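# Move the unnotched milled part to station B's infeed

## Task

Three vise stations stand along the track: A toward -y, B in the middle, C toward +y. Each station's outfeed tray holds two milled parts, six in all. Exactly one part lacks a notch in the long walls of its pocket. Identify that part and set it down entirely on station B's infeed plate with its pocket facing straight up or straight down. It must not rest on the plate's pins, though it does not have to touch them. The other five parts must stay roughly where they started, lying flat and with the same side up. Anything that stays in place only because the robot holds it does not count. Release the part and move the gripper away at the end.

## Robot and tools

Robot: one Doosan M1013 arm with a Robotiq 2F-140 two-finger gripper. It rides on a carriage that runs along a floor track (the rail). The only camera is cam_wrist (896x504), mounted on the hand.

Scene frame: fixed to the table. z = 0 is the tabletop and +z points up. The track runs along y at x = 0, and y = 0 is where the rail reads 0. The table starts at x = 0.31 m. The arm base sits at x = 0, y about equal to the rail position, z = 0.03 m, and faces +x. Gripper frame: the fingers point along its +z and close along its y. end_effector_position is the point midway between the pads when closed. Closed fingertips reach about 33 mm past that point, fully open ones about 9 mm. While closing, the tips travel roughly 24 mm further out, so leave that much room above a surface.

execute_actions(actions): runs a list of actions in order and returns state plus images. An empty list just returns state. Each action may contain:
- rows: 1 to 15 rows, each applied for one control step of 1/30 s. Each row is 9 numbers in [-1, 1]: dx, dy, dz, rx, ry, rz, position, force_limit, speed.
- dx..rz: an offset, not a pose. It is measured in the gripper's own axes from the gripper pose measured when the action starts. Every row refers to that same start pose, not to the row before it. For the first action of a call, the start is the last pose reported. Scale: 1.0 = 0.6 m for dx/dy/dz and 180 degrees for rx/ry/rz, where rx, ry, rz form one rotation vector. Each step the target is clipped to within 70 mm and 16 degrees of the measured pose. Position takes priority over orientation.
- position: an absolute finger command. +1 is fully open (140 mm), about -0.8 is where the pads meet, and -1 closes until something blocks the fingers.
- force_limit: -1 is about 14 N, 0 about 60 N, +1 about 107 N.
- speed: -1 is about 30 mm/s, 0 about 140, +1 about 250.
- steps: 1 to 450, default 15, and at least the number of rows. After the last row the arm keeps heading for that row's target and the gripper holds its command. Give long moves enough steps, and send the rest of any move that was cut short in a new action.
- until: stops the action early when every condition holds, but does not stop motion. Forms: {"rail": {"position_status": ["!=", "moving"]}}, {"all": {"status": "ended"}}, {"any": {"status": "ended"}}. Numeric comparisons (=, !=, <, <=, >, >=) need the [op, value] form.
- rail: {"position_m": target in metres, -2 to 2, absolute along the track; "speed_m_s": 0.01 to 1, default 1, and it persists} or {"stop": true}. Rows never move the carriage. While the carriage drives, row targets ride along with it. After sending position_m, wait with until position_status != moving. Let the carriage arrive before aiming at scene points or ending the scene. Acceleration is 2 m/s2, and arrival means within 1.4 mm.
If any value is out of range or any name is unknown, the whole call is rejected.

Result lines: end_effector_position (m) and end_effector_quat_wxyz in the scene frame, which is less accurate at long reach. Velocities are in m/s and rad/s. Joint positions and velocities are listed as rail, waist, shoulder, elbow, forearm roll, wrist pitch, wrist roll. Hand target is where the controller is now steering. object_status: 0 moving, 1 blocked while opening, 2 blocked while closing (a grasp), 3 at the commanded position or pads met (a thin item may still be held). position_measured is in counts: 3 is open, 230 is pads together. Stopped fingers stay put until position changes by 0.01 or more. To squeeze harder, raise force_limit and toggle position between -1 and -0.98. "pose unreachable" means the clearance check altered or blocked the target. The arm then stops shortly afterwards, and later actions still run.
Rail position_status values: moving, done, contact_stop (pushed more than about 320 N and may roll back; re-read position), time_out (look for an obstruction, then resend), stopped, stopped_with_arm (send rows the arm can follow, then resend). position_answer is taken or not_taken; if not_taken, resend.

zoom_image(camera "cam_wrist", region [x0,y0,x1,y1] in pixels, at most 504x504): a closer view of the latest image. Use it to check pocket walls for notches.
read_manual(section "licences"): licence texts only.
finished_scene(scene): ends the scene. It cannot be undone, so the goal must already hold stably.

Camera calibration (scene 1 start): cam_wrist K=[[320.842,0,447.12],[0,320.842,249.697],[0,0,1]], T_world_to_cam as given, pos_world=[0.712711,-0.984889,0.274821]. Expect errors of a few pixels or mm.

Things to avoid:
- Contact torque at a joint's load limit (waist and shoulder 312, elbow 147, wrist joints 41.4 N m, held weight included) or any external force of 144 N stops the arm for 10 s and skips the rest of the call.
- Holding loads heats the motors. A MOTOR HOT warning comes before an over-temperature brake stop.
- Ramp offsets up gradually, for example 0.01 more per row (about 0.18 m/s), so held parts are not shaken loose.
- A held part or a loose object may be tugged briefly.
- Do not drop, slam or shove parts, and never knock anything off the table.
- Joint limits: elbow ±2.792 rad, other joints ±6.283 rad, rail ±2 m.

Each tool is called after "Emit:" by a JSON object that holds its "name" and its "arguments", one argument or row to a line.

## Session

I'll start by checking the current state.

Emit:
{"name": "execute_actions", "arguments": {
  "actions": []
}}

Scene clock: 0.00 s.
end_effector_position=(+0.7048, -0.8138, +0.2917) position_measured=3 object_status=3 end_effector_quat_wxyz=(+0.062, -0.333, +0.640, +0.689) end_effector_velocity=(+0.000, +0.000, +0.000) end_effector_angular_velocity=(+0.000, +0.000, +0.000)
Joint positions: [-1.059 -0.116  0.698  1.554  1.202  1.929  3.384]
Joint velocities: [0. 0. 0. 0. 0. 0. 0.]
Hand target: +0.705, -0.814, +0.292; +0.062, -0.333, +0.640, +0.689
rail: position_m=-1.059 position_m_goal=-1.059 speed_m_s=1.00 position_status=done position_answer=taken refusals=0

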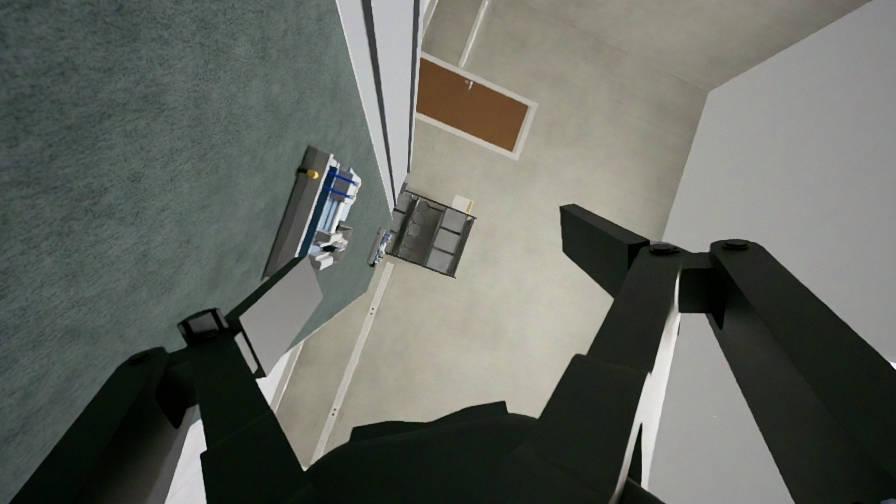

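Emit:
{"name": "execute_actions", "arguments": {
  "actions": [
    {"rows": [[0.006,0.017,-0.021,0.033,0.003,0.016,1,0,0],[0.012,0.035,-0.042,0.067,0.006,0.032,1,0,0],[0.018,0.052,-0.063,0.1,0.009,0.048,1,0,0],[0.024,0.069,-0.084,0.133,0.012,0.064,1,0,0],[0.03,0.087,-0.105,0.167,0.015,0.081,1,0,0],[0.036,0.104,-0.126,0.2,0.018,0.097,1,0,0],[0.042,0.121,-0.147,0.233,0.021,0.113,1,0,0],[0.048,0.139,-0.167,0.267,0.024,0.129,1,0,0],[0.054,0.156,-0.188,0.3,0.027,0.145,1,0,0],[0.06,0.173,-0.209,0.333,0.03,0.161,1,0,0],[0.066,0.191,-0.23,0.367,0.033,0.177,1,0,0],[0.072,0.208,-0.251,0.4,0.036,0.193,1,0,0],[0.078,0.225,-0.272,0.433,0.039,0.209,1,0,0],[0.084,0.243,-0.293,0.467,0.042,0.226,1,0,0],[0.09,0.26,-0.314,0.5,0.045,0.2417,1,0,0]], "steps": 75}
  ]
}}

Scene clock: 34.93 s.
end_effector_position=(+0.6554, -1.0331, +0.4019) position_measured=3 object_status=3 end_effector_quat_wxyz=(-0.001, -0.002, +1.000, +0.001) end_effector_velocity=(-0.000, +0.000, +0.000) end_effector_angular_velocity=(-0.000, -0.000, +0.000)
Joint positions: [-1.059 -0.014  0.162  1.517  0.001  1.465  4.695]
Joint velocities: [ 0.  0. -0.  0. -0. -0.  0.]
Hand target: +0.655, -1.033, +0.402; -0.001, -0.002, +1.000, +0.001
Off the commanded pose: 0.000 m, 0 deg.
rail: position_m=-1.059 position_m_goal=-1.059 speed_m_s=1.00 position_status=done position_answer=taken refusals=0
camera_calibration (this result's frames):
cam_wrist: T_world_to_cam=[[0.194607, 0.980682, 0.0197529, 0.87572], [0.921246, -0.189653, 0.339613, -0.932345], [0.336799, -0.0478938, -0.940358, 0.279798], [0, 0, 0, 1]] pos_world=[0.594262, -1.02222, 0.562449]

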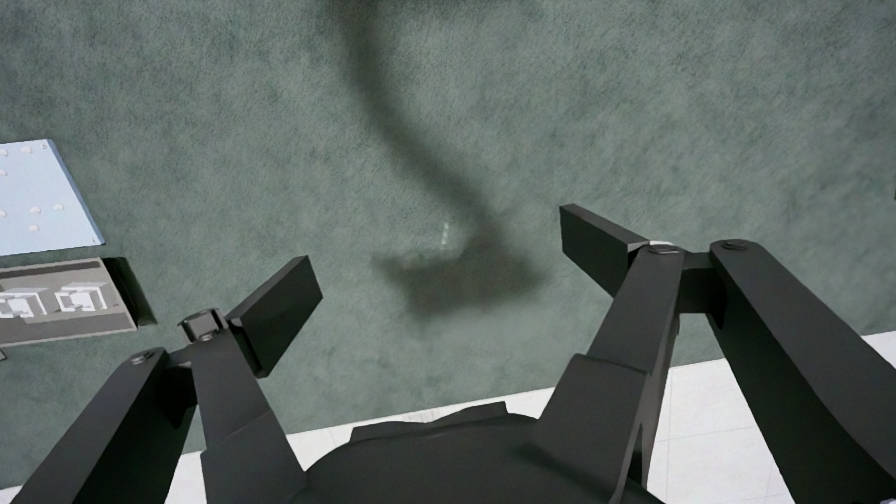

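Emit:
{"name": "execute_actions", "arguments": {
  "actions": [
    {"rail": {"position_m": -1.78}, "rows": [[-0.011,0,0,0,0,0,1,0,0],[-0.022,0,0,0,0,0,1,0,0],[-0.033,0,0,0,0,0,1,0,0],[-0.044,0,0,0,0,0,1,0,0],[-0.056,0,0,0,0,0,1,0,0],[-0.067,0,0,0,0,0,1,0,0],[-0.078,0,0,0,0,0,1,0,0],[-0.089,0,0,0,0,0,1,0,0],[-0.1,0,0,0,0,0,1,0,0],[-0.111,0,0,0,0,0,1,0,0],[-0.122,0,0,0,0,0,1,0,0],[-0.133,0,0,0,0,0,1,0,0],[-0.144,0,0,0,0,0,1,0,0],[-0.156,0,0,0,0,0,1,0,0],[-0.167,0,0,0,0,0,1,0,0]], "steps": 90, "until": {"rail": {"position_status": ["!=", "moving"]}}},
    {"steps": 8}
  ]
}}

Scene clock: 42.27 s.
end_effector_position=(+0.7555, -1.7542, +0.4017) position_measured=3 object_status=3 end_effector_quat_wxyz=(-0.001, -0.002, +1.000, +0.001) end_effector_velocity=(-0.000, +0.000, -0.000) end_effector_angular_velocity=(+0.000, +0.000, -0.000)
Joint positions: [-1.78  -0.012  0.325  1.31   0.001  1.508  4.697]
Joint velocities: [ 0.  0. -0.  0.  0. -0.  0.]
Hand target: +0.756, -1.754, +0.402; -0.001, -0.002, +1.000, +0.001
Off the commanded pose: 0.000 m, 0 deg.
rail: position_m=-1.780 position_m_goal=-1.780 speed_m_s=1.00 position_status=done position_answer=taken refusals=0
camera_calibration (this result's frames):
cam_wrist: T_world_to_cam=[[0.194393, 0.980725, 0.0197481, 1.56364], [0.921278, -0.189449, 0.33964, -1.16102], [0.336834, -0.04783, -0.940348, 0.211405], [0, 0, 0, 1]] pos_world=[0.694449, -1.74334, 0.562242]

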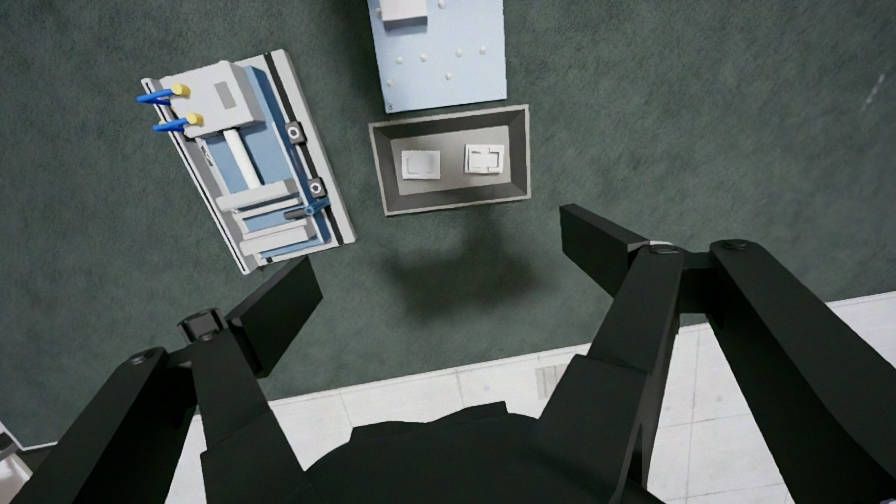

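Emit:
{"name": "zoom_image", "arguments": {
  "camera": "cam_wrist",
  "region": [360, 90, 540, 225]
}}

Region (360, 90, 540, 225) of cam_wrist's 896x504 image, scaled by 2.800, with more detail than that image has; it fills the top 378 rows of this view, and the rest is white.

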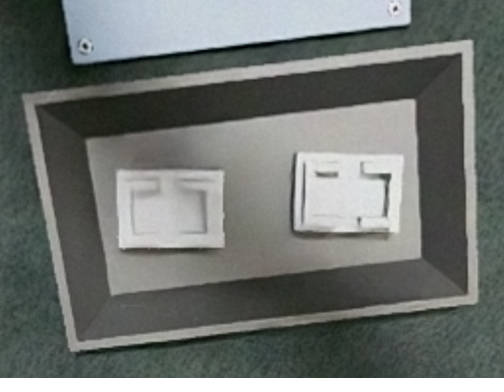

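Emit:
{"name": "execute_actions", "arguments": {
  "actions": [
    {"rail": {"position_m": -0.05}, "steps": 150, "until": {"rail": {"position_status": ["!=", "moving"]}}},
    {"steps": 8}
  ]
}}

Scene clock: 48.27 s.
end_effector_position=(+0.7556, -0.0241, +0.4017) position_measured=3 object_status=3 end_effector_quat_wxyz=(-0.001, -0.002, +1.000, +0.001) end_effector_velocity=(-0.000, -0.000, +0.000) end_effector_angular_velocity=(+0.000, -0.000, +0.000)
Joint positions: [-0.05  -0.012  0.325  1.31   0.001  1.508  4.697]
Joint velocities: [-0.  0. -0. -0.  0. -0.  0.]
Hand target: +0.756, -0.024, +0.402; -0.001, -0.002, +1.000, +0.001
Off the commanded pose: 0.000 m, 0 deg.
rail: position_m=-0.050 position_m_goal=-0.050 speed_m_s=1.00 position_status=done position_answer=taken refusals=0
camera_calibration (this result's frames):
cam_wrist: T_world_to_cam=[[0.194693, 0.980666, 0.0197399, -0.133311], [0.921235, -0.18973, 0.3396, -0.833218], [0.336779, -0.0479326, -0.940363, 0.294163], [0, 0, 0, 1]] pos_world=[0.694477, -0.0132531, 0.562213]

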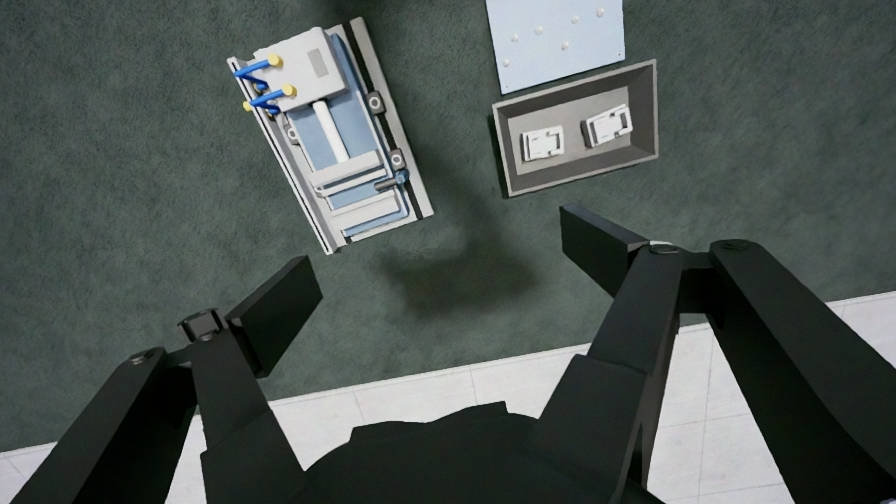

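Emit:
{"name": "zoom_image", "arguments": {
  "camera": "cam_wrist",
  "region": [485, 55, 665, 200]
}}

Region (485, 55, 665, 200) of cam_wrist's 896x504 image, scaled by 2.800, with more detail than that image has; it fills the top 406 rows of this view, and the rest is white.

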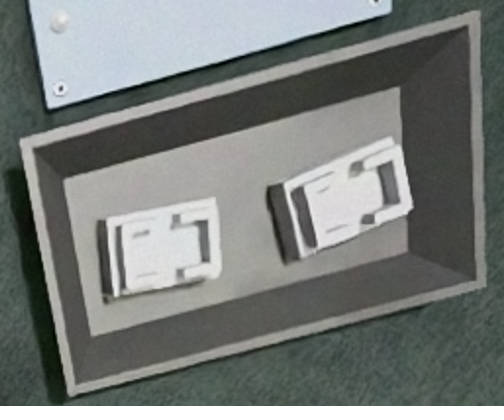

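Emit:
{"name": "execute_actions", "arguments": {
  "actions": [
    {"rail": {"position_m": 1.9}, "steps": 150, "until": {"rail": {"position_status": ["!=", "moving"]}}},
    {"steps": 8}
  ]
}}

Scene clock: 56.03 s.
end_effector_position=(+0.7556, +1.9259, +0.4017) position_measured=3 object_status=3 end_effector_quat_wxyz=(-0.001, -0.002, +1.000, +0.001) end_effector_velocity=(-0.000, -0.000, +0.000) end_effector_angular_velocity=(-0.000, -0.000, +0.000)
Joint positions: [ 1.9   -0.012  0.325  1.31   0.001  1.508  4.697]
Joint velocities: [ 0.  0. -0.  0. -0. -0. -0.]
Hand target: +0.756, +1.926, +0.402; -0.001, -0.002, +1.000, +0.001
Off the commanded pose: 0.000 m, 0 deg.
rail: position_m=1.900 position_m_goal=1.900 speed_m_s=1.00 position_status=done position_answer=taken refusals=0
camera_calibration (this result's frames):
cam_wrist: T_world_to_cam=[[0.194663, 0.980671, 0.0197641, -2.04564], [0.921241, -0.18971, 0.339595, -0.463278], [0.336781, -0.0478991, -0.940364, 0.387568], [0, 0, 0, 1]] pos_world=[0.694476, 1.93677, 0.562213]

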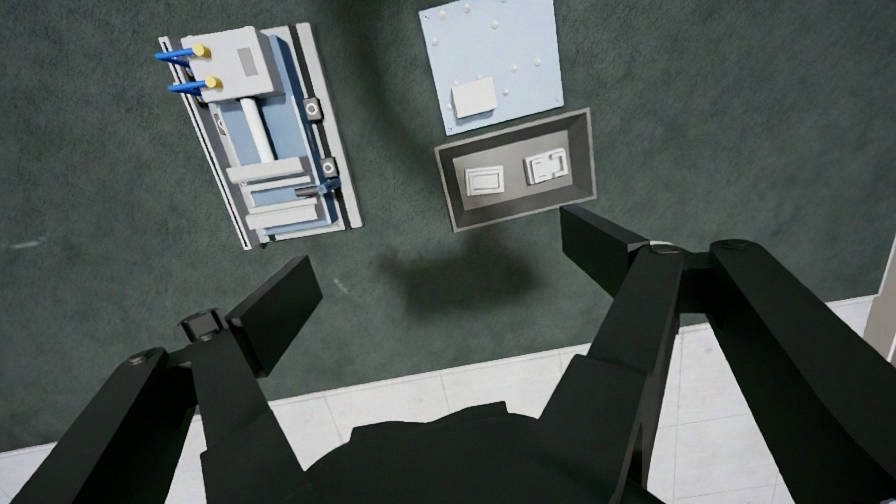

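Emit:
{"name": "zoom_image", "arguments": {
  "camera": "cam_wrist",
  "region": [425, 100, 605, 240]
}}

Region (425, 100, 605, 240) of cam_wrist's 896x504 image, scaled by 2.800, with more detail than that image has.

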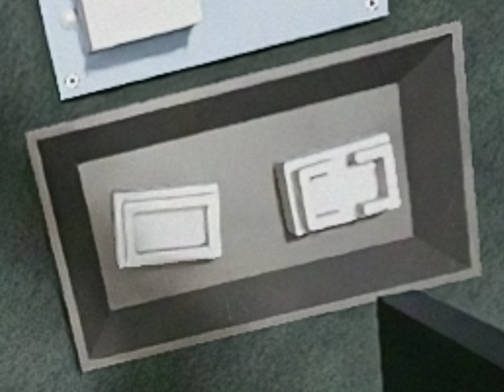

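Emit:
{"name": "execute_actions", "arguments": {
  "actions": [
    {"rows": [[-0.003,0.008,0.022,0,0,-0.031,0,0,0],[-0.005,0.015,0.044,0,0,-0.062,0,0,0],[-0.008,0.023,0.067,0,0,-0.093,0,0,0],[-0.011,0.03,0.089,0,0,-0.124,0,0,0],[-0.014,0.038,0.111,0,0,-0.155,0,0,0],[-0.016,0.046,0.133,0,0,-0.186,0,0,0],[-0.019,0.053,0.155,0,0,-0.217,0,0,0],[-0.022,0.061,0.178,0,0,-0.247,0,0,0],[-0.025,0.068,0.2,0,0,-0.278,0,0,0],[-0.027,0.076,0.222,0,0,-0.309,0,0,0],[-0.03,0.084,0.244,0,0,-0.34,0,0,0],[-0.033,0.091,0.266,0,0,-0.371,0,0,0],[-0.036,0.099,0.289,0,0,-0.402,0,0,0],[-0.038,0.106,0.311,0,0,-0.433,0,0,0],[-0.041,0.114,0.333,0,0,-0.464,0,0,0]], "steps": 54}
  ]
}}

Scene clock: 92.40 s.
end_effector_position=(+0.7795, +1.9944, +0.2019) position_measured=129 object_status=3 end_effector_quat_wxyz=(-0.000, -0.667, +0.745, +0.001) end_effector_velocity=(+0.000, -0.000, -0.000) end_effector_angular_velocity=(-0.000, +0.000, -0.000)
Joint positions: [1.9   0.076 0.444 1.508 0.001 1.191 3.327]
Joint velocities: [ 0. -0.  0.  0. -0.  0. -0.]
Hand target: +0.780, +1.994, +0.202; -0.000, -0.667, +0.745, +0.001
Off the commanded pose: 0.000 m, 0 deg.
rail: position_m=1.900 position_m_goal=1.900 speed_m_s=1.00 position_status=done position_answer=taken refusals=0
camera_calibration (this result's frames):
cam_wrist: T_world_to_cam=[[-0.952393, 0.304147, 0.0210154, 0.129637], [0.292711, 0.892953, 0.341989, -2.07426], [0.0852491, 0.331859, -0.939469, -0.366575], [0, 0, 0, 1]] pos_world=[0.761874, 1.93444, 0.362264]

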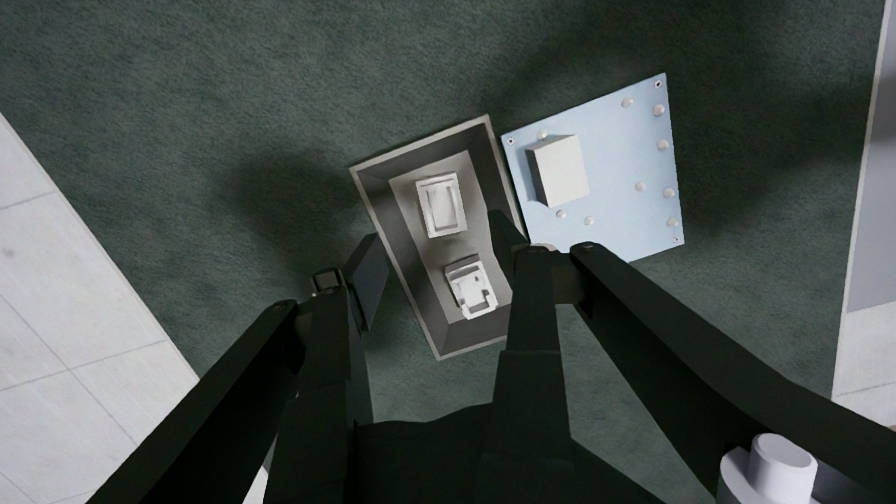

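Emit:
{"name": "zoom_image", "arguments": {
  "camera": "cam_wrist",
  "region": [340, 105, 540, 305]
}}

Region (340, 105, 540, 305) of cam_wrist's 896x504 image, scaled by 2.520, with more detail than that image has.

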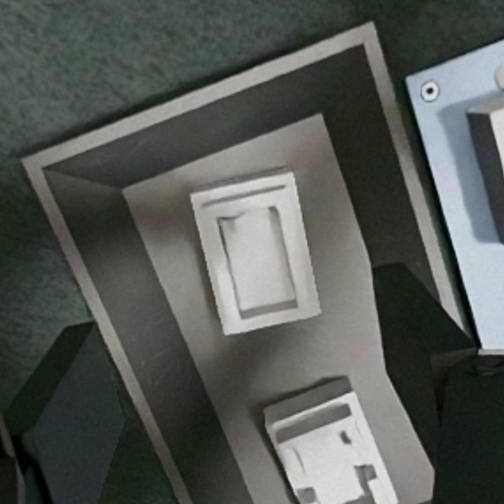

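Emit:
{"name": "execute_actions", "arguments": {
  "actions": [
    {"rows": [[-0.001,0,0.011,0,0,0,0,0,0],[-0.002,0,0.022,0,0,0,0,0,0],[-0.003,0,0.033,0,0,0,0,0,0],[-0.004,0,0.044,0,0,0,0,0,0],[-0.005,0,0.056,0,0,0,0,0,0],[-0.006,0,0.067,0,0,0,0,0,0],[-0.007,0,0.078,0,0,0,0,0,0],[-0.008,0,0.089,0,0,0,0,0,0],[-0.009,0,0.1,0,0,0,0,0,0],[-0.01,0,0.111,0,0,0,0,0,0],[-0.011,0,0.122,0,0,0,0,0,0],[-0.012,0,0.133,0,0,0,0,0,0],[-0.013,0,0.144,0,0,0,0,0,0],[-0.0137,0,0.156,0,0,0,0,0,0],[-0.0137,0,0.167,0,0,0,0,0,0]], "steps": 36}
  ]
}}

Scene clock: 113.43 s.
end_effector_position=(+0.7802, +2.0026, +0.1017) position_measured=129 object_status=3 end_effector_quat_wxyz=(-0.000, -0.667, +0.745, +0.001) end_effector_velocity=(+0.000, -0.000, +0.000) end_effector_angular_velocity=(-0.000, -0.000, +0.000)
Joint positions: [1.9   0.086 0.518 1.592 0.002 1.034 3.337]
Joint velocities: [ 0. -0. -0. -0. -0. -0.  0.]
Hand target: +0.780, +2.003, +0.102; -0.000, -0.667, +0.745, +0.001
Off the commanded pose: 0.000 m, 0 deg.
rail: position_m=1.900 position_m_goal=1.900 speed_m_s=1.00 position_status=done position_answer=taken refusals=0
camera_calibration (this result's frames):
cam_wrist: T_world_to_cam=[[-0.952378, 0.304193, 0.0210284, 0.129754], [0.292761, 0.892948, 0.341958, -2.04757], [0.0852442, 0.33183, -0.93948, -0.463436], [0, 0, 0, 1]] pos_world=[0.762531, 1.94269, 0.262067]

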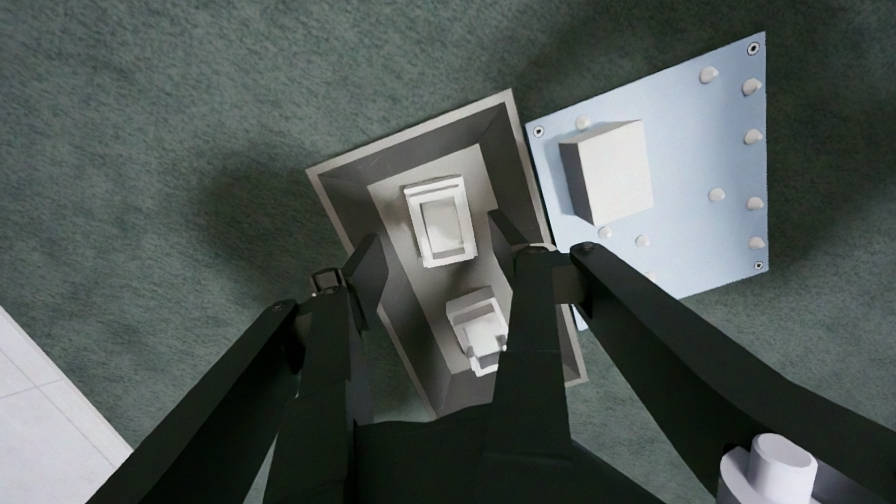

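Emit:
{"name": "zoom_image", "arguments": {
  "camera": "cam_wrist",
  "region": [330, 130, 550, 330]
}}

Region (330, 130, 550, 330) of cam_wrist's 896x504 image, scaled by 2.291, with more detail than that image has; it fills the top 458 rows of this view, and the rest is white.

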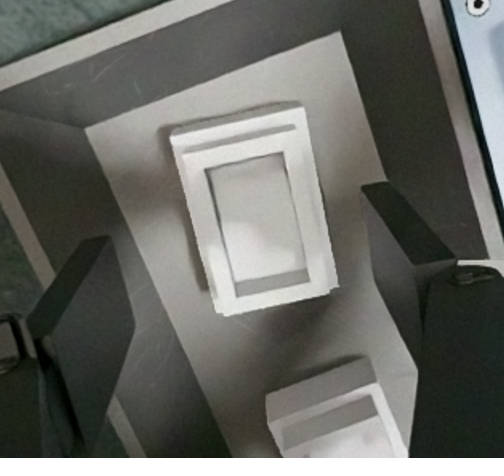

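Emit:
{"name": "execute_actions", "arguments": {
  "actions": [
    {"rows": [[-0.001,0.001,0.007,0,0,0,0,0,0],[-0.002,0.002,0.014,0,0,0,0,0,0],[-0.003,0.003,0.021,0,0,0,0,0,0],[-0.004,0.004,0.028,0,0,0,0,0,0],[-0.005,0.005,0.035,0,0,0,0,0,0],[-0.006,0.0065,0.042,0,0,0,0,0,0],[-0.006,0.0065,0.049,0,0,0,0,0,0],[-0.006,0.0065,0.056,0,0,0,0,0,0],[-0.006,0.0065,0.063,0,0,0,0,0,0],[-0.006,0.0065,0.069,0,0,0,0,0,0]], "steps": 27}
  ]
}}

Scene clock: 137.37 s.
end_effector_position=(+0.7765, +2.0066, +0.0602) position_measured=129 object_status=3 end_effector_quat_wxyz=(-0.000, -0.667, +0.745, +0.001) end_effector_velocity=(+0.001, +0.000, +0.001) end_effector_angular_velocity=(+0.000, -0.001, -0.000)
Joint positions: [1.9   0.092 0.55  1.626 0.002 0.967 3.343]
Joint velocities: [ 0.    -0.     0.    -0.001 -0.    -0.     0.   ]
Hand target: +0.777, +2.007, +0.060; -0.000, -0.667, +0.745, +0.001
Off the commanded pose: 0.000 m, 0 deg.
rail: position_m=1.900 position_m_goal=1.900 speed_m_s=1.00 position_status=done position_answer=taken refusals=0
camera_calibration (this result's frames):
cam_wrist: T_world_to_cam=[[-0.952379, 0.304184, 0.0211487, 0.125955], [0.292802, 0.892978, 0.341843, -2.036], [0.0850977, 0.331756, -0.939519, -0.503166], [0, 0, 0, 1]] pos_world=[0.758919, 1.94671, 0.220593]

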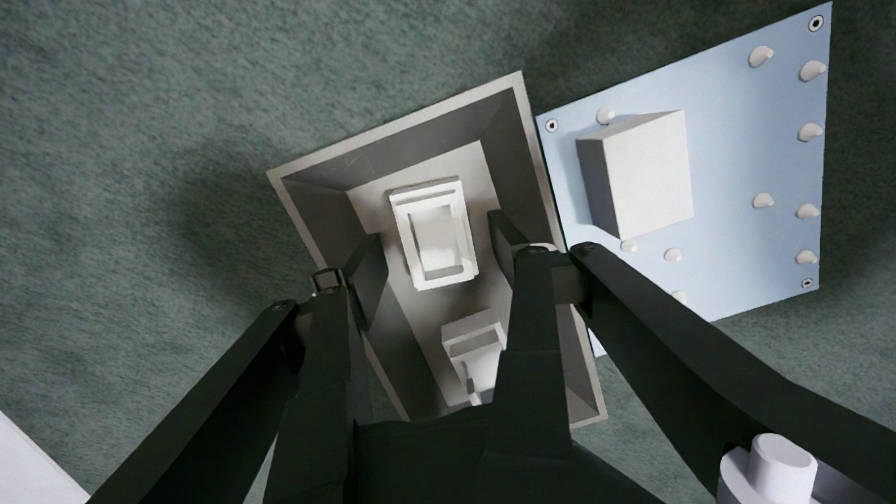

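Emit:
{"name": "zoom_image", "arguments": {
  "camera": "cam_wrist",
  "region": [320, 130, 560, 350]
}}

Region (320, 130, 560, 350) of cam_wrist's 896x504 image, scaled by 2.100, with more detail than that image has; it fills the top 462 rows of this view, and the rest is white.

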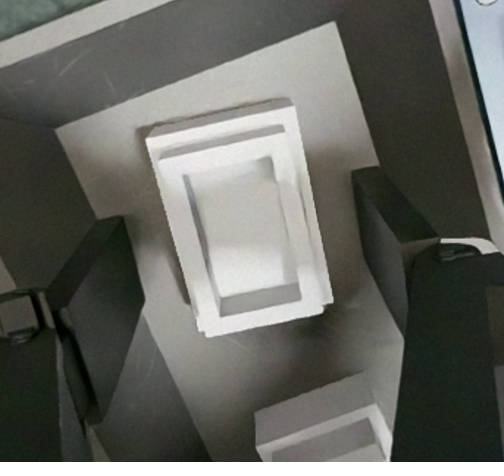

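Emit:
{"name": "execute_actions", "arguments": {
  "actions": [
    {"rows": [[0,0,0.003,0,0,0,-0.15,0,0],[0,0,0.006,0,0,0,-0.15,0,0],[0,0,0.01,0,0,0,-0.15,0,0],[0,0,0.014,0,0,0,-0.15,0,0],[0,0,0.018,0,0,0,-0.15,0,0],[0,0,0.022,0,0,0,-0.15,0,0],[0,0,0.026,0,0,0,-0.15,0,0],[0,0,0.029,0,0,0,-0.15,0,0],[0,0,0.031,0,0,0,-0.15,0,0],[0,0,0.033,0,0,0,-0.15,0,0]], "steps": 24}
  ]
}}

Scene clock: 158.40 s.
end_effector_position=(+0.7770, +2.0067, +0.0429) position_measured=148 object_status=3 end_effector_quat_wxyz=(+0.000, -0.667, +0.745, +0.000) end_effector_velocity=(+0.000, +0.000, +0.000) end_effector_angular_velocity=(+0.000, -0.000, +0.000)
Joint positions: [1.9   0.092 0.566 1.637 0.002 0.938 3.343]
Joint velocities: [ 0.  0. -0. -0.  0.  0. -0.]
Hand target: +0.777, +2.007, +0.043; +0.000, -0.667, +0.745, +0.000
Off the commanded pose: 0.003 m, 0 deg.
FORCE FAULT: contact force on the arm reached its limit, and the arm stopped for 10 seconds. The contact can be on any part of the arm, not only on its tool. The arm's remaining commands of this call were not run. The arm holds still and accepts commands again. Move the arm away from the contact; if what it grips holds it there, let go first. Pushing or pulling that hard again can fault the arm again.
rail: position_m=1.900 position_m_goal=1.900 speed_m_s=1.00 position_status=done position_answer=taken refusals=0
camera_calibration (this result's frames):
cam_wrist: T_world_to_cam=[[-0.952404, 0.304224, 0.0193505, 0.12674], [0.292175, 0.892889, 0.342613, -2.02964], [0.0869533, 0.33196, -0.939277, -0.521379], [0, 0, 0, 1]] pos_world=[0.759052, 1.94676, 0.203209]

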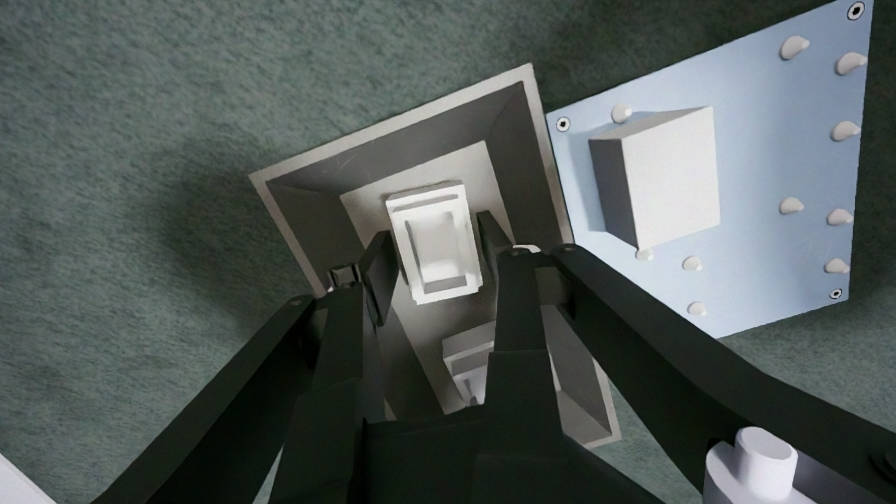

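Emit:
{"name": "execute_actions", "arguments": {
  "actions": [
    {"rows": [[0,0,-0.003,0,0,0,-0.15,0,0],[0,0,-0.006,0,0,0,-0.15,0,0],[0,0,-0.008,0,0,0,-0.15,0,0]], "steps": 12},
    {"rows": [[0,0,0,0,0,0,-1,0.2,-0.6]], "steps": 20}
  ]
}}

Scene clock: 162.13 s.
end_effector_position=(+0.7771, +2.0067, +0.0478) position_measured=172 object_status=2 end_effector_quat_wxyz=(+0.000, -0.667, +0.745, +0.000) end_effector_velocity=(+0.000, -0.000, +0.000) end_effector_angular_velocity=(+0.000, -0.000, +0.000)
Joint positions: [1.9   0.092 0.562 1.634 0.002 0.946 3.343]
Joint velocities: [ 0. -0. -0.  0.  0.  0. -0.]
Hand target: +0.777, +2.007, +0.048; +0.000, -0.667, +0.745, +0.001
Off the commanded pose: 0.000 m, 0 deg.
rail: position_m=1.900 position_m_goal=1.900 speed_m_s=1.00 position_status=done position_answer=taken refusals=0
camera_calibration (this result's frames):
cam_wrist: T_world_to_cam=[[-0.952409, 0.304215, 0.0192639, 0.126726], [0.292133, 0.892886, 0.342655, -2.03129], [0.0870402, 0.331975, -0.939264, -0.51692], [0, 0, 0, 1]] pos_world=[0.759096, 1.94677, 0.208068]

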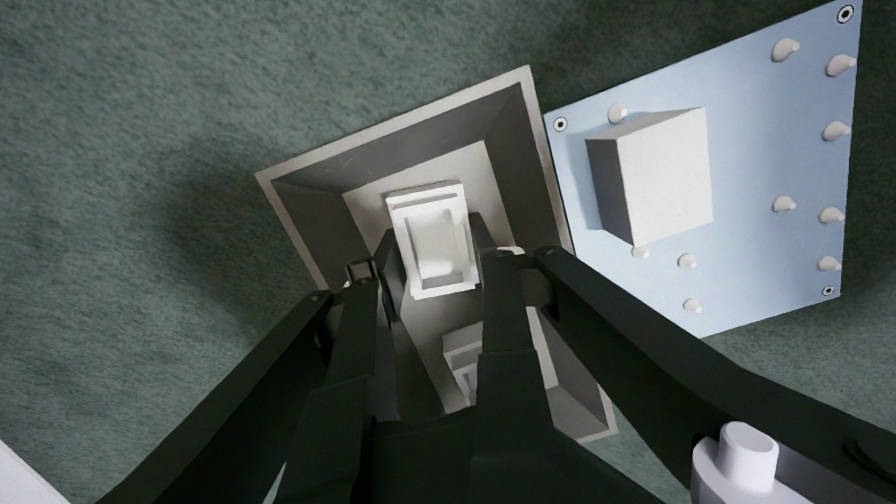

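Emit:
{"name": "execute_actions", "arguments": {
  "actions": [
    {"rows": [[0,0,-0.003,0,0,0,-1,0.2,-0.6],[0,0,-0.008,0,0,0,-1,0.2,-0.6],[0,0,-0.015,0,0,0,-1,0.2,-0.6],[0,0,-0.024,0,0,0,-1,0.2,-0.6],[0,0,-0.035,0,0,0,-1,0.2,-0.6],[0,0,-0.048,0,0,0,-1,0.2,-0.6],[0,0,-0.062,0,0,0,-1,0.2,-0.6],[0,0,-0.077,0,0,0,-1,0.2,-0.6],[0,0,-0.092,0,0,0,-1,0.2,-0.6],[0,0,-0.107,0,0,0,-1,0.2,-0.6],[0,0,-0.122,0,0,0,-1,0.2,-0.6],[0,0,-0.137,0,0,0,-1,0.2,-0.6],[0,0,-0.152,0,0,0,-1,0.2,-0.6],[0,0,-0.167,0,0,0,-1,0.2,-0.6],[0,0,-0.182,0,0,0,-1,0.2,-0.6]], "steps": 15},
    {"rows": [[0.001,0.006,-0.05,0,0,-0.002,-1,0.2,-0.6],[0.002,0.015,-0.065,0,0,-0.004,-1,0.2,-0.6],[0.003,0.027,-0.08,0,0,-0.006,-1,0.2,-0.6],[0.004,0.04,-0.095,0,0,-0.008,-1,0.2,-0.6],[0.006,0.054,-0.11,0,0,-0.01,-1,0.2,-0.6],[0.008,0.068,-0.125,0,0,-0.012,-1,0.2,-0.6],[0.009,0.082,-0.14,0,0,-0.014,-1,0.2,-0.6],[0.011,0.096,-0.155,0,0,-0.016,-1,0.2,-0.6],[0.012,0.11,-0.17,0,0,-0.018,-1,0.2,-0.6],[0.014,0.124,-0.185,0,0,-0.02,-1,0.2,-0.6],[0.015,0.138,-0.2,0,0,-0.022,-1,0.2,-0.6],[0.017,0.152,-0.215,0,0,-0.024,-1,0.2,-0.6],[0.018,0.166,-0.23,0,0,-0.026,-1,0.2,-0.6],[0.02,0.18,-0.245,0,0,-0.028,-1,0.2,-0.6],[0.021,0.194,-0.26,0,0,-0.03,-1,0.2,-0.6]], "steps": 15},
    {"rail": {"position_m": 0.173}, "rows": [[0.002,0.04,-0.04,0,0,-0.004,-1,0.2,-0.6],[0.003,0.054,-0.05,0,0,-0.006,-1,0.2,-0.6],[0.004,0.068,-0.058,0,0,-0.008,-1,0.2,-0.6],[0.005,0.082,-0.064,0,0,-0.01,-1,0.2,-0.6],[0.006,0.096,-0.068,0,0,-0.012,-1,0.2,-0.6],[0.006,0.11,-0.07,0,0,-0.014,-1,0.2,-0.6],[0.007,0.124,-0.07,0,0,-0.016,-1,0.2,-0.6],[0.008,0.138,-0.07,0,0,-0.018,-1,0.2,-0.6],[0.008,0.152,-0.07,0,0,-0.02,-1,0.2,-0.6],[0.009,0.164,-0.07,0,0,-0.022,-1,0.2,-0.6],[0.009,0.175,-0.07,0,0,-0.024,-1,0.2,-0.6],[0.01,0.184,-0.07,0,0,-0.025,-1,0.2,-0.6],[0.01,0.191,-0.07,0,0,-0.026,-1,0.2,-0.6],[0.01,0.196,-0.07,0,0,-0.027,-1,0.2,-0.6],[0.01,0.2,-0.07,0,0,-0.027,-1,0.2,-0.6]], "steps": 150, "until": {"rail": {"position_status": ["!=", "moving"]}}},
    {"steps": 8}
  ]
}}

Scene clock: 180.27 s.
end_effector_position=(+0.5610, +0.2774, +0.3159) position_measured=172 object_status=2 end_effector_quat_wxyz=(-0.001, +0.726, -0.688, -0.000) end_effector_velocity=(+0.000, +0.000, -0.000) end_effector_angular_velocity=(-0.000, +0.000, -0.000)
Joint positions: [0.173 0.123 0.051 1.797 0.001 1.292 3.21 ]
Joint velocities: [ 0. -0.  0. -0. -0.  0.  0.]
Hand target: +0.561, +0.278, +0.316; -0.001, +0.726, -0.688, -0.000
Off the commanded pose: 0.000 m, 0 deg.
rail: position_m=0.173 position_m_goal=0.173 speed_m_s=1.00 position_status=done position_answer=taken refusals=0
camera_calibration (this result's frames):
cam_wrist: T_world_to_cam=[[-0.989355, 0.144361, 0.0183426, 0.507246], [0.141853, 0.928602, 0.342892, -0.441666], [0.0324671, 0.341844, -0.939196, 0.355674], [0, 0, 0, 1]] pos_world=[0.55295, 0.215321, 0.476187]

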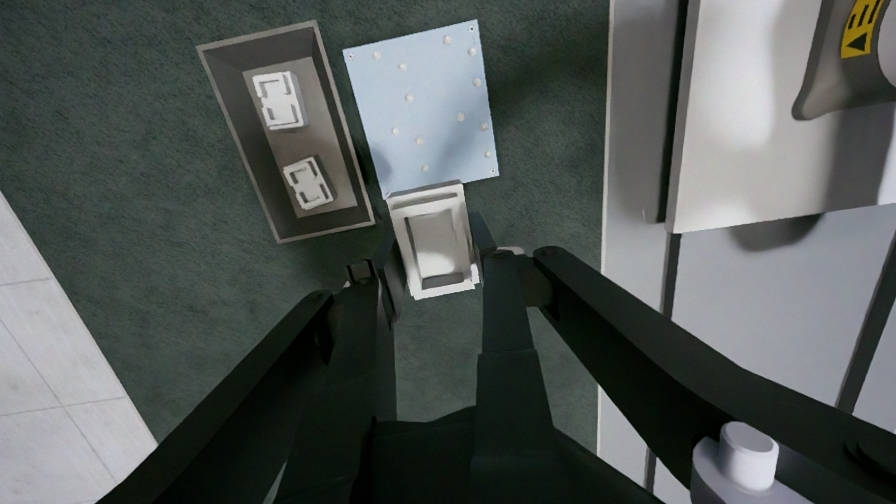

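Emit:
{"name": "zoom_image", "arguments": {
  "camera": "cam_wrist",
  "region": [320, 5, 520, 205]
}}

Region (320, 5, 520, 205) of cam_wrist's 896x504 image, scaled by 2.520, with more detail than that image has.

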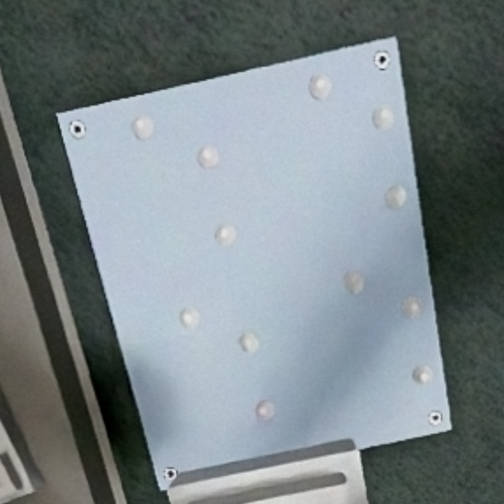

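Emit:
{"name": "execute_actions", "arguments": {
  "actions": [
    {"rows": [[0.004,0.001,0.007,0,0,0,-1,0.2,-0.6],[0.012,0.003,0.02,0,0,0,-1,0.2,-0.6],[0.023,0.006,0.039,0,0,0,-1,0.2,-0.6],[0.037,0.009,0.062,0,0,0,-1,0.2,-0.6],[0.053,0.013,0.088,0,0,0,-1,0.2,-0.6],[0.069,0.017,0.116,0,0,0,-1,0.2,-0.6],[0.086,0.022,0.144,0,0,0,-1,0.2,-0.6],[0.102,0.026,0.172,0,0,0,-1,0.2,-0.6],[0.119,0.03,0.2,0,0,0,-1,0.2,-0.6],[0.135,0.034,0.227,0,0,0,-1,0.2,-0.6],[0.151,0.038,0.253,0,0,0,-1,0.2,-0.6],[0.166,0.042,0.278,0,0,0,-1,0.2,-0.6],[0.178,0.045,0.299,0,0,0,-1,0.2,-0.6],[0.188,0.047,0.316,0,0,0,-1,0.2,-0.6],[0.195,0.049,0.327,0,0,0,-1,0.2,-0.6]], "steps": 36}
  ]
}}

Scene clock: 221.17 s.
end_effector_position=(+0.5379, +0.1593, +0.1196) position_measured=172 object_status=2 end_effector_quat_wxyz=(-0.001, +0.726, -0.688, -0.000) end_effector_velocity=(-0.000, -0.000, -0.000) end_effector_angular_velocity=(+0.000, +0.000, -0.000)
Joint positions: [ 0.173 -0.09   0.154  2.077  0.002  0.909  2.996]
Joint velocities: [ 0. -0.  0. -0.  0. -0. -0.]
Hand target: +0.538, +0.159, +0.120; -0.001, +0.726, -0.688, -0.000
Off the commanded pose: 0.000 m, 0 deg.
rail: position_m=0.173 position_m_goal=0.173 speed_m_s=1.00 position_status=done position_answer=taken refusals=0
camera_calibration (this result's frames):
cam_wrist: T_world_to_cam=[[-0.989341, 0.144469, 0.0182495, 0.504969], [0.141925, 0.928612, 0.342836, -0.261385], [0.0325826, 0.341772, -0.939218, 0.212415], [0, 0, 0, 1]] pos_world=[0.529763, 0.0971753, 0.279901]

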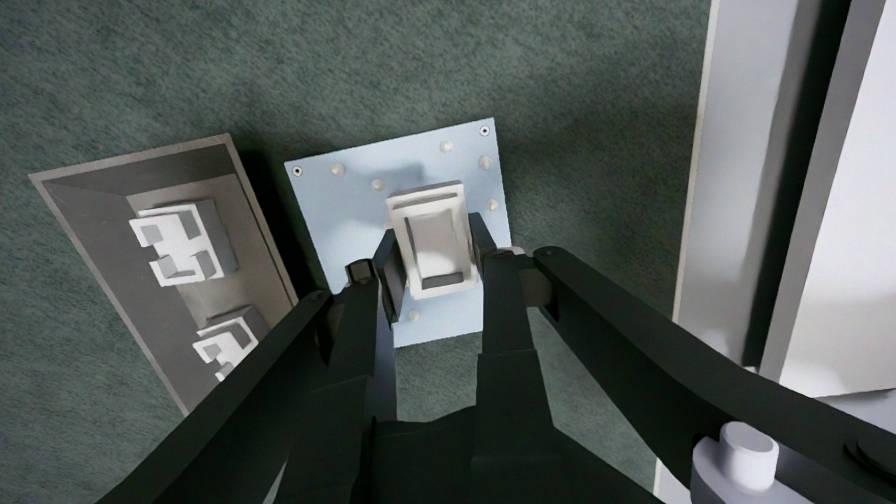

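Emit:
{"name": "zoom_image", "arguments": {
  "camera": "cam_wrist",
  "region": [280, 110, 530, 350]
}}

Region (280, 110, 530, 350) of cam_wrist's 896x504 image, scaled by 2.016, with more detail than that image has; it fills the top 484 rows of this view, and the rest is white.

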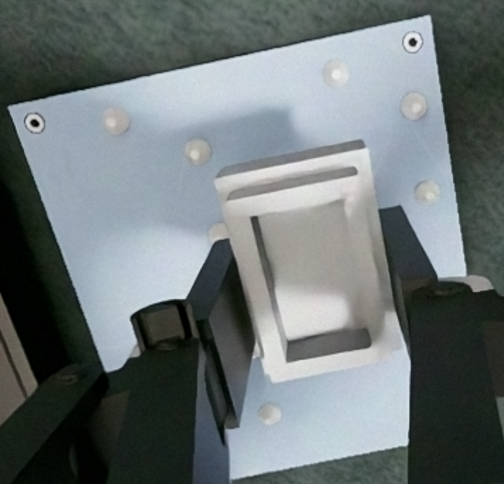

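Emit:
{"name": "execute_actions", "arguments": {
  "actions": [
    {"rows": [[0.0005,0,0.004,0,0,0,-1,0.2,-0.6],[0.001,0.0005,0.011,0,0,0,-1,0.2,-0.6],[0.002,0.001,0.02,0,0,0,-1,0.2,-0.6],[0.003,0.001,0.03,0,0,0,-1,0.2,-0.6],[0.004,0.0015,0.04,0,0,0,-1,0.2,-0.6],[0.005,0.002,0.05,0,0,0,-1,0.2,-0.6],[0.005,0.002,0.06,0,0,0,-1,0.2,-0.6],[0.005,0.002,0.07,0,0,0,-1,0.2,-0.6],[0.005,0.002,0.078,0,0,0,-1,0.2,-0.6],[0.005,0.002,0.085,0,0,0,-1,0.2,-0.6],[0.005,0.002,0.089,0,0,0,-1,0.2,-0.6]], "steps": 26}
  ]
}}

Scene clock: 246.17 s.
end_effector_position=(+0.5368, +0.1562, +0.0662) position_measured=172 object_status=2 end_effector_quat_wxyz=(-0.001, +0.726, -0.688, -0.000) end_effector_velocity=(+0.000, +0.000, +0.000) end_effector_angular_velocity=(+0.000, -0.000, -0.000)
Joint positions: [ 0.173 -0.096  0.218  2.122  0.002  0.8    2.99 ]
Joint velocities: [ 0.  0. -0.  0.  0.  0.  0.]
Hand target: +0.537, +0.156, +0.066; -0.001, +0.726, -0.688, -0.000
Off the commanded pose: 0.000 m, 0 deg.
rail: position_m=0.173 position_m_goal=0.173 speed_m_s=1.00 position_status=done position_answer=taken refusals=0
camera_calibration (this result's frames):
cam_wrist: T_world_to_cam=[[-0.989331, 0.144538, 0.0182276, 0.505342], [0.141983, 0.928613, 0.34281, -0.240152], [0.0326226, 0.341741, -0.939228, 0.163332], [0, 0, 0, 1]] pos_world=[0.52872, 0.0941505, 0.226522]

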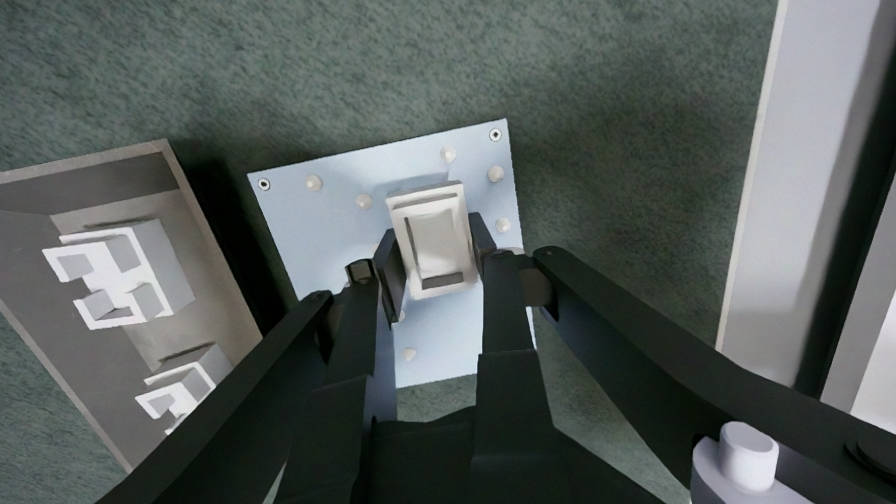

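Emit:
{"name": "zoom_image", "arguments": {
  "camera": "cam_wrist",
  "region": [240, 110, 540, 390]
}}

Region (240, 110, 540, 390) of cam_wrist's 896x504 image, scaled by 1.680, with more detail than that image has; it fills the top 470 rows of this view, and the rest is white.

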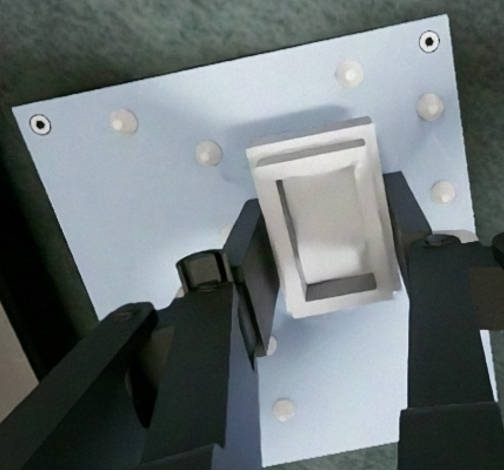

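Emit:
{"name": "execute_actions", "arguments": {
  "actions": [
    {"rows": [[0,0,0.003,0,0,0,-1,0.2,-0.6],[0,0,0.007,0,0,0,-1,0.2,-0.6],[0,0,0.012,0,0,0,-1,0.2,-0.6],[0,0,0.017,0,0,0,-1,0.2,-0.6],[0,0,0.021,0,0,0,-1,0.2,-0.6],[0,0,0.024,0,0,0,-1,0.2,-0.6],[0,0,0.026,0,0,0,-1,0.2,-0.6],[0,0,0.027,0,0,0,-1,0.2,-0.6]], "steps": 18}
  ]
}}

Scene clock: 267.93 s.
end_effector_position=(+0.5368, +0.1562, +0.0500) position_measured=172 object_status=2 end_effector_quat_wxyz=(-0.001, +0.726, -0.688, -0.000) end_effector_velocity=(-0.000, +0.000, -0.000) end_effector_angular_velocity=(+0.000, +0.000, +0.000)
Joint positions: [ 0.173 -0.096  0.24   2.134  0.002  0.767  2.99 ]
Joint velocities: [ 0.  0.  0.  0.  0. -0. -0.]
Hand target: +0.537, +0.156, +0.050; -0.001, +0.726, -0.688, -0.000
Off the commanded pose: 0.000 m, 0 deg.
rail: position_m=0.173 position_m_goal=0.173 speed_m_s=1.00 position_status=done position_answer=taken refusals=0
camera_calibration (this result's frames):
cam_wrist: T_world_to_cam=[[-0.989331, 0.144539, 0.0182253, 0.505638], [0.141984, 0.928615, 0.342803, -0.23462], [0.0326243, 0.341734, -0.93923, 0.148115], [0, 0, 0, 1]] pos_world=[0.528723, 0.0941716, 0.210328]

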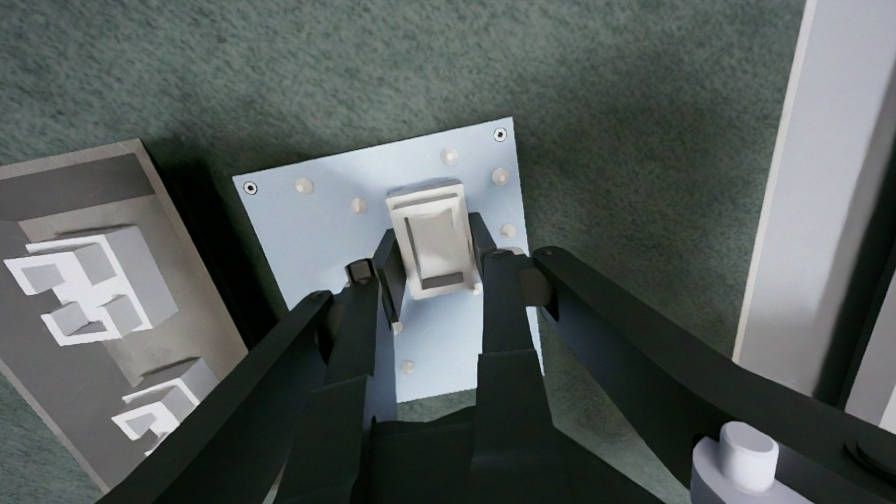

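Emit:
{"name": "zoom_image", "arguments": {
  "camera": "cam_wrist",
  "region": [330, 130, 540, 340]
}}

Region (330, 130, 540, 340) of cam_wrist's 896x504 image, scaled by 2.400, with more detail than that image has.

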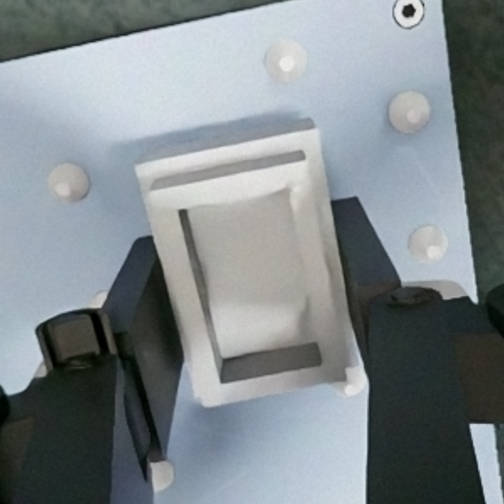

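Emit:
{"name": "execute_actions", "arguments": {
  "actions": [
    {"rows": [[0,0.001,0.001,0,0,0,-1,0.2,-0.6],[0,0.002,0.002,0,0,0,-1,0.2,-0.6],[0,0.0033,0.003,0,0,0,-1,0.2,-0.6],[0,0.0033,0.004,0,0,0,-1,0.2,-0.6],[0,0.0033,0.005,0,0,0,-1,0.2,-0.6]], "steps": 14}
  ]
}}

Scene clock: 279.37 s.
end_effector_position=(+0.5349, +0.1561, +0.0470) position_measured=172 object_status=2 end_effector_quat_wxyz=(-0.001, +0.726, -0.688, -0.000) end_effector_velocity=(-0.000, -0.000, -0.000) end_effector_angular_velocity=(+0.000, +0.000, -0.000)
Joint positions: [ 0.173 -0.097  0.242  2.139  0.002  0.76   2.989]
Joint velocities: [ 0. -0.  0.  0. -0. -0. -0.]
Hand target: +0.535, +0.156, +0.047; -0.001, +0.726, -0.688, -0.000
Off the commanded pose: 0.000 m, 0 deg.
rail: position_m=0.173 position_m_goal=0.173 speed_m_s=1.00 position_status=done position_answer=taken refusals=0
camera_calibration (this result's frames):
cam_wrist: T_world_to_cam=[[-0.989334, 0.144525, 0.0182017, 0.503765], [0.141963, 0.928622, 0.342794, -0.233212], [0.03264, 0.341722, -0.939234, 0.1454], [0, 0, 0, 1]] pos_world=[0.526753, 0.0940721, 0.207339]

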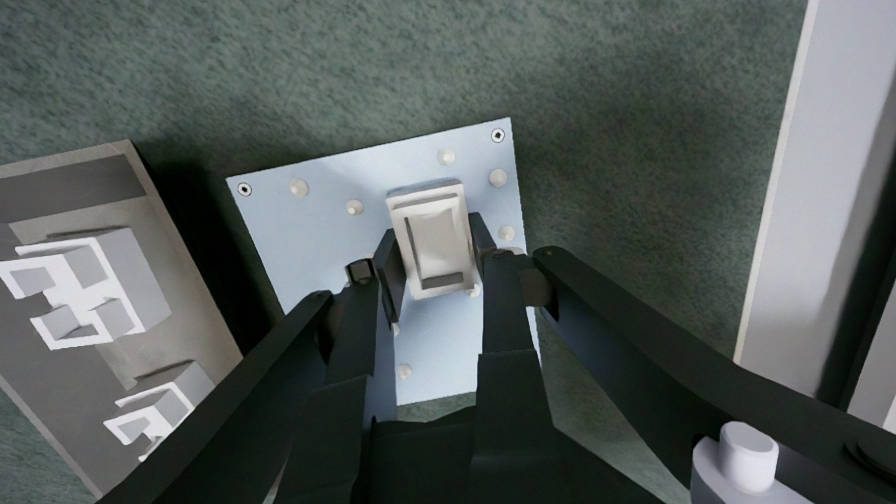

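Emit:
{"name": "execute_actions", "arguments": {
  "actions": [
    {"rows": [[0,0,0.001,0,0,0,-1,0.2,-0.6],[0,0,0.002,0,0,0,-1,0.2,-0.6],[0,0,0.0025,0,0,0,-1,0.2,-0.6]], "steps": 10}
  ]
}}

Scene clock: 283.83 s.
end_effector_position=(+0.5348, +0.1561, +0.0455) position_measured=172 object_status=2 end_effector_quat_wxyz=(-0.001, +0.726, -0.688, -0.000) end_effector_velocity=(+0.000, -0.000, +0.000) end_effector_angular_velocity=(-0.000, -0.000, +0.000)
Joint positions: [ 0.173 -0.097  0.244  2.14   0.002  0.757  2.989]
Joint velocities: [ 0. -0.  0.  0. -0. -0. -0.]
Hand target: +0.535, +0.156, +0.046; -0.001, +0.726, -0.688, -0.000
Off the commanded pose: 0.000 m, 0 deg.
rail: position_m=0.173 position_m_goal=0.173 speed_m_s=1.00 position_status=done position_answer=taken refusals=0
camera_calibration (this result's frames):
cam_wrist: T_world_to_cam=[[-0.98933, 0.144547, 0.0182194, 0.503782], [0.141989, 0.928615, 0.342802, -0.232707], [0.0326322, 0.341731, -0.939231, 0.143987], [0, 0, 0, 1]] pos_world=[0.52675, 0.0940702, 0.205831]

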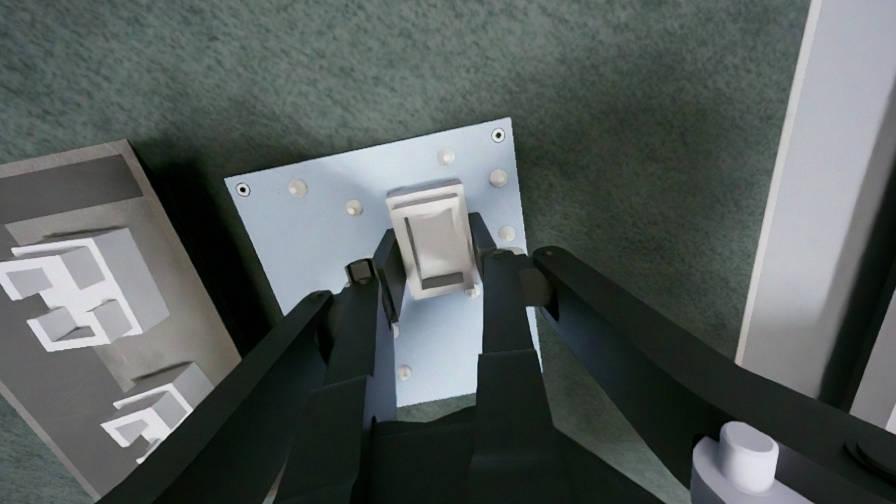

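Emit:
{"name": "zoom_image", "arguments": {
  "camera": "cam_wrist",
  "region": [360, 140, 520, 250]
}}

Region (360, 140, 520, 250) of cam_wrist's 896x504 image, scaled by 3.150, with more detail than that image has; it fills the top 346 rows of this view, and the rest is white.

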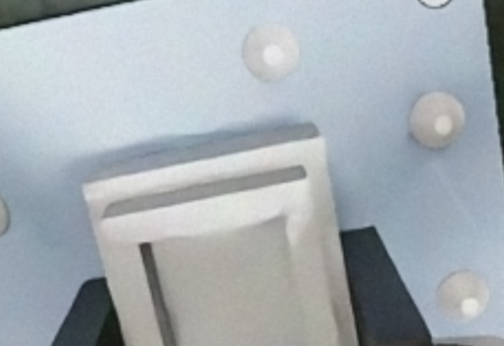

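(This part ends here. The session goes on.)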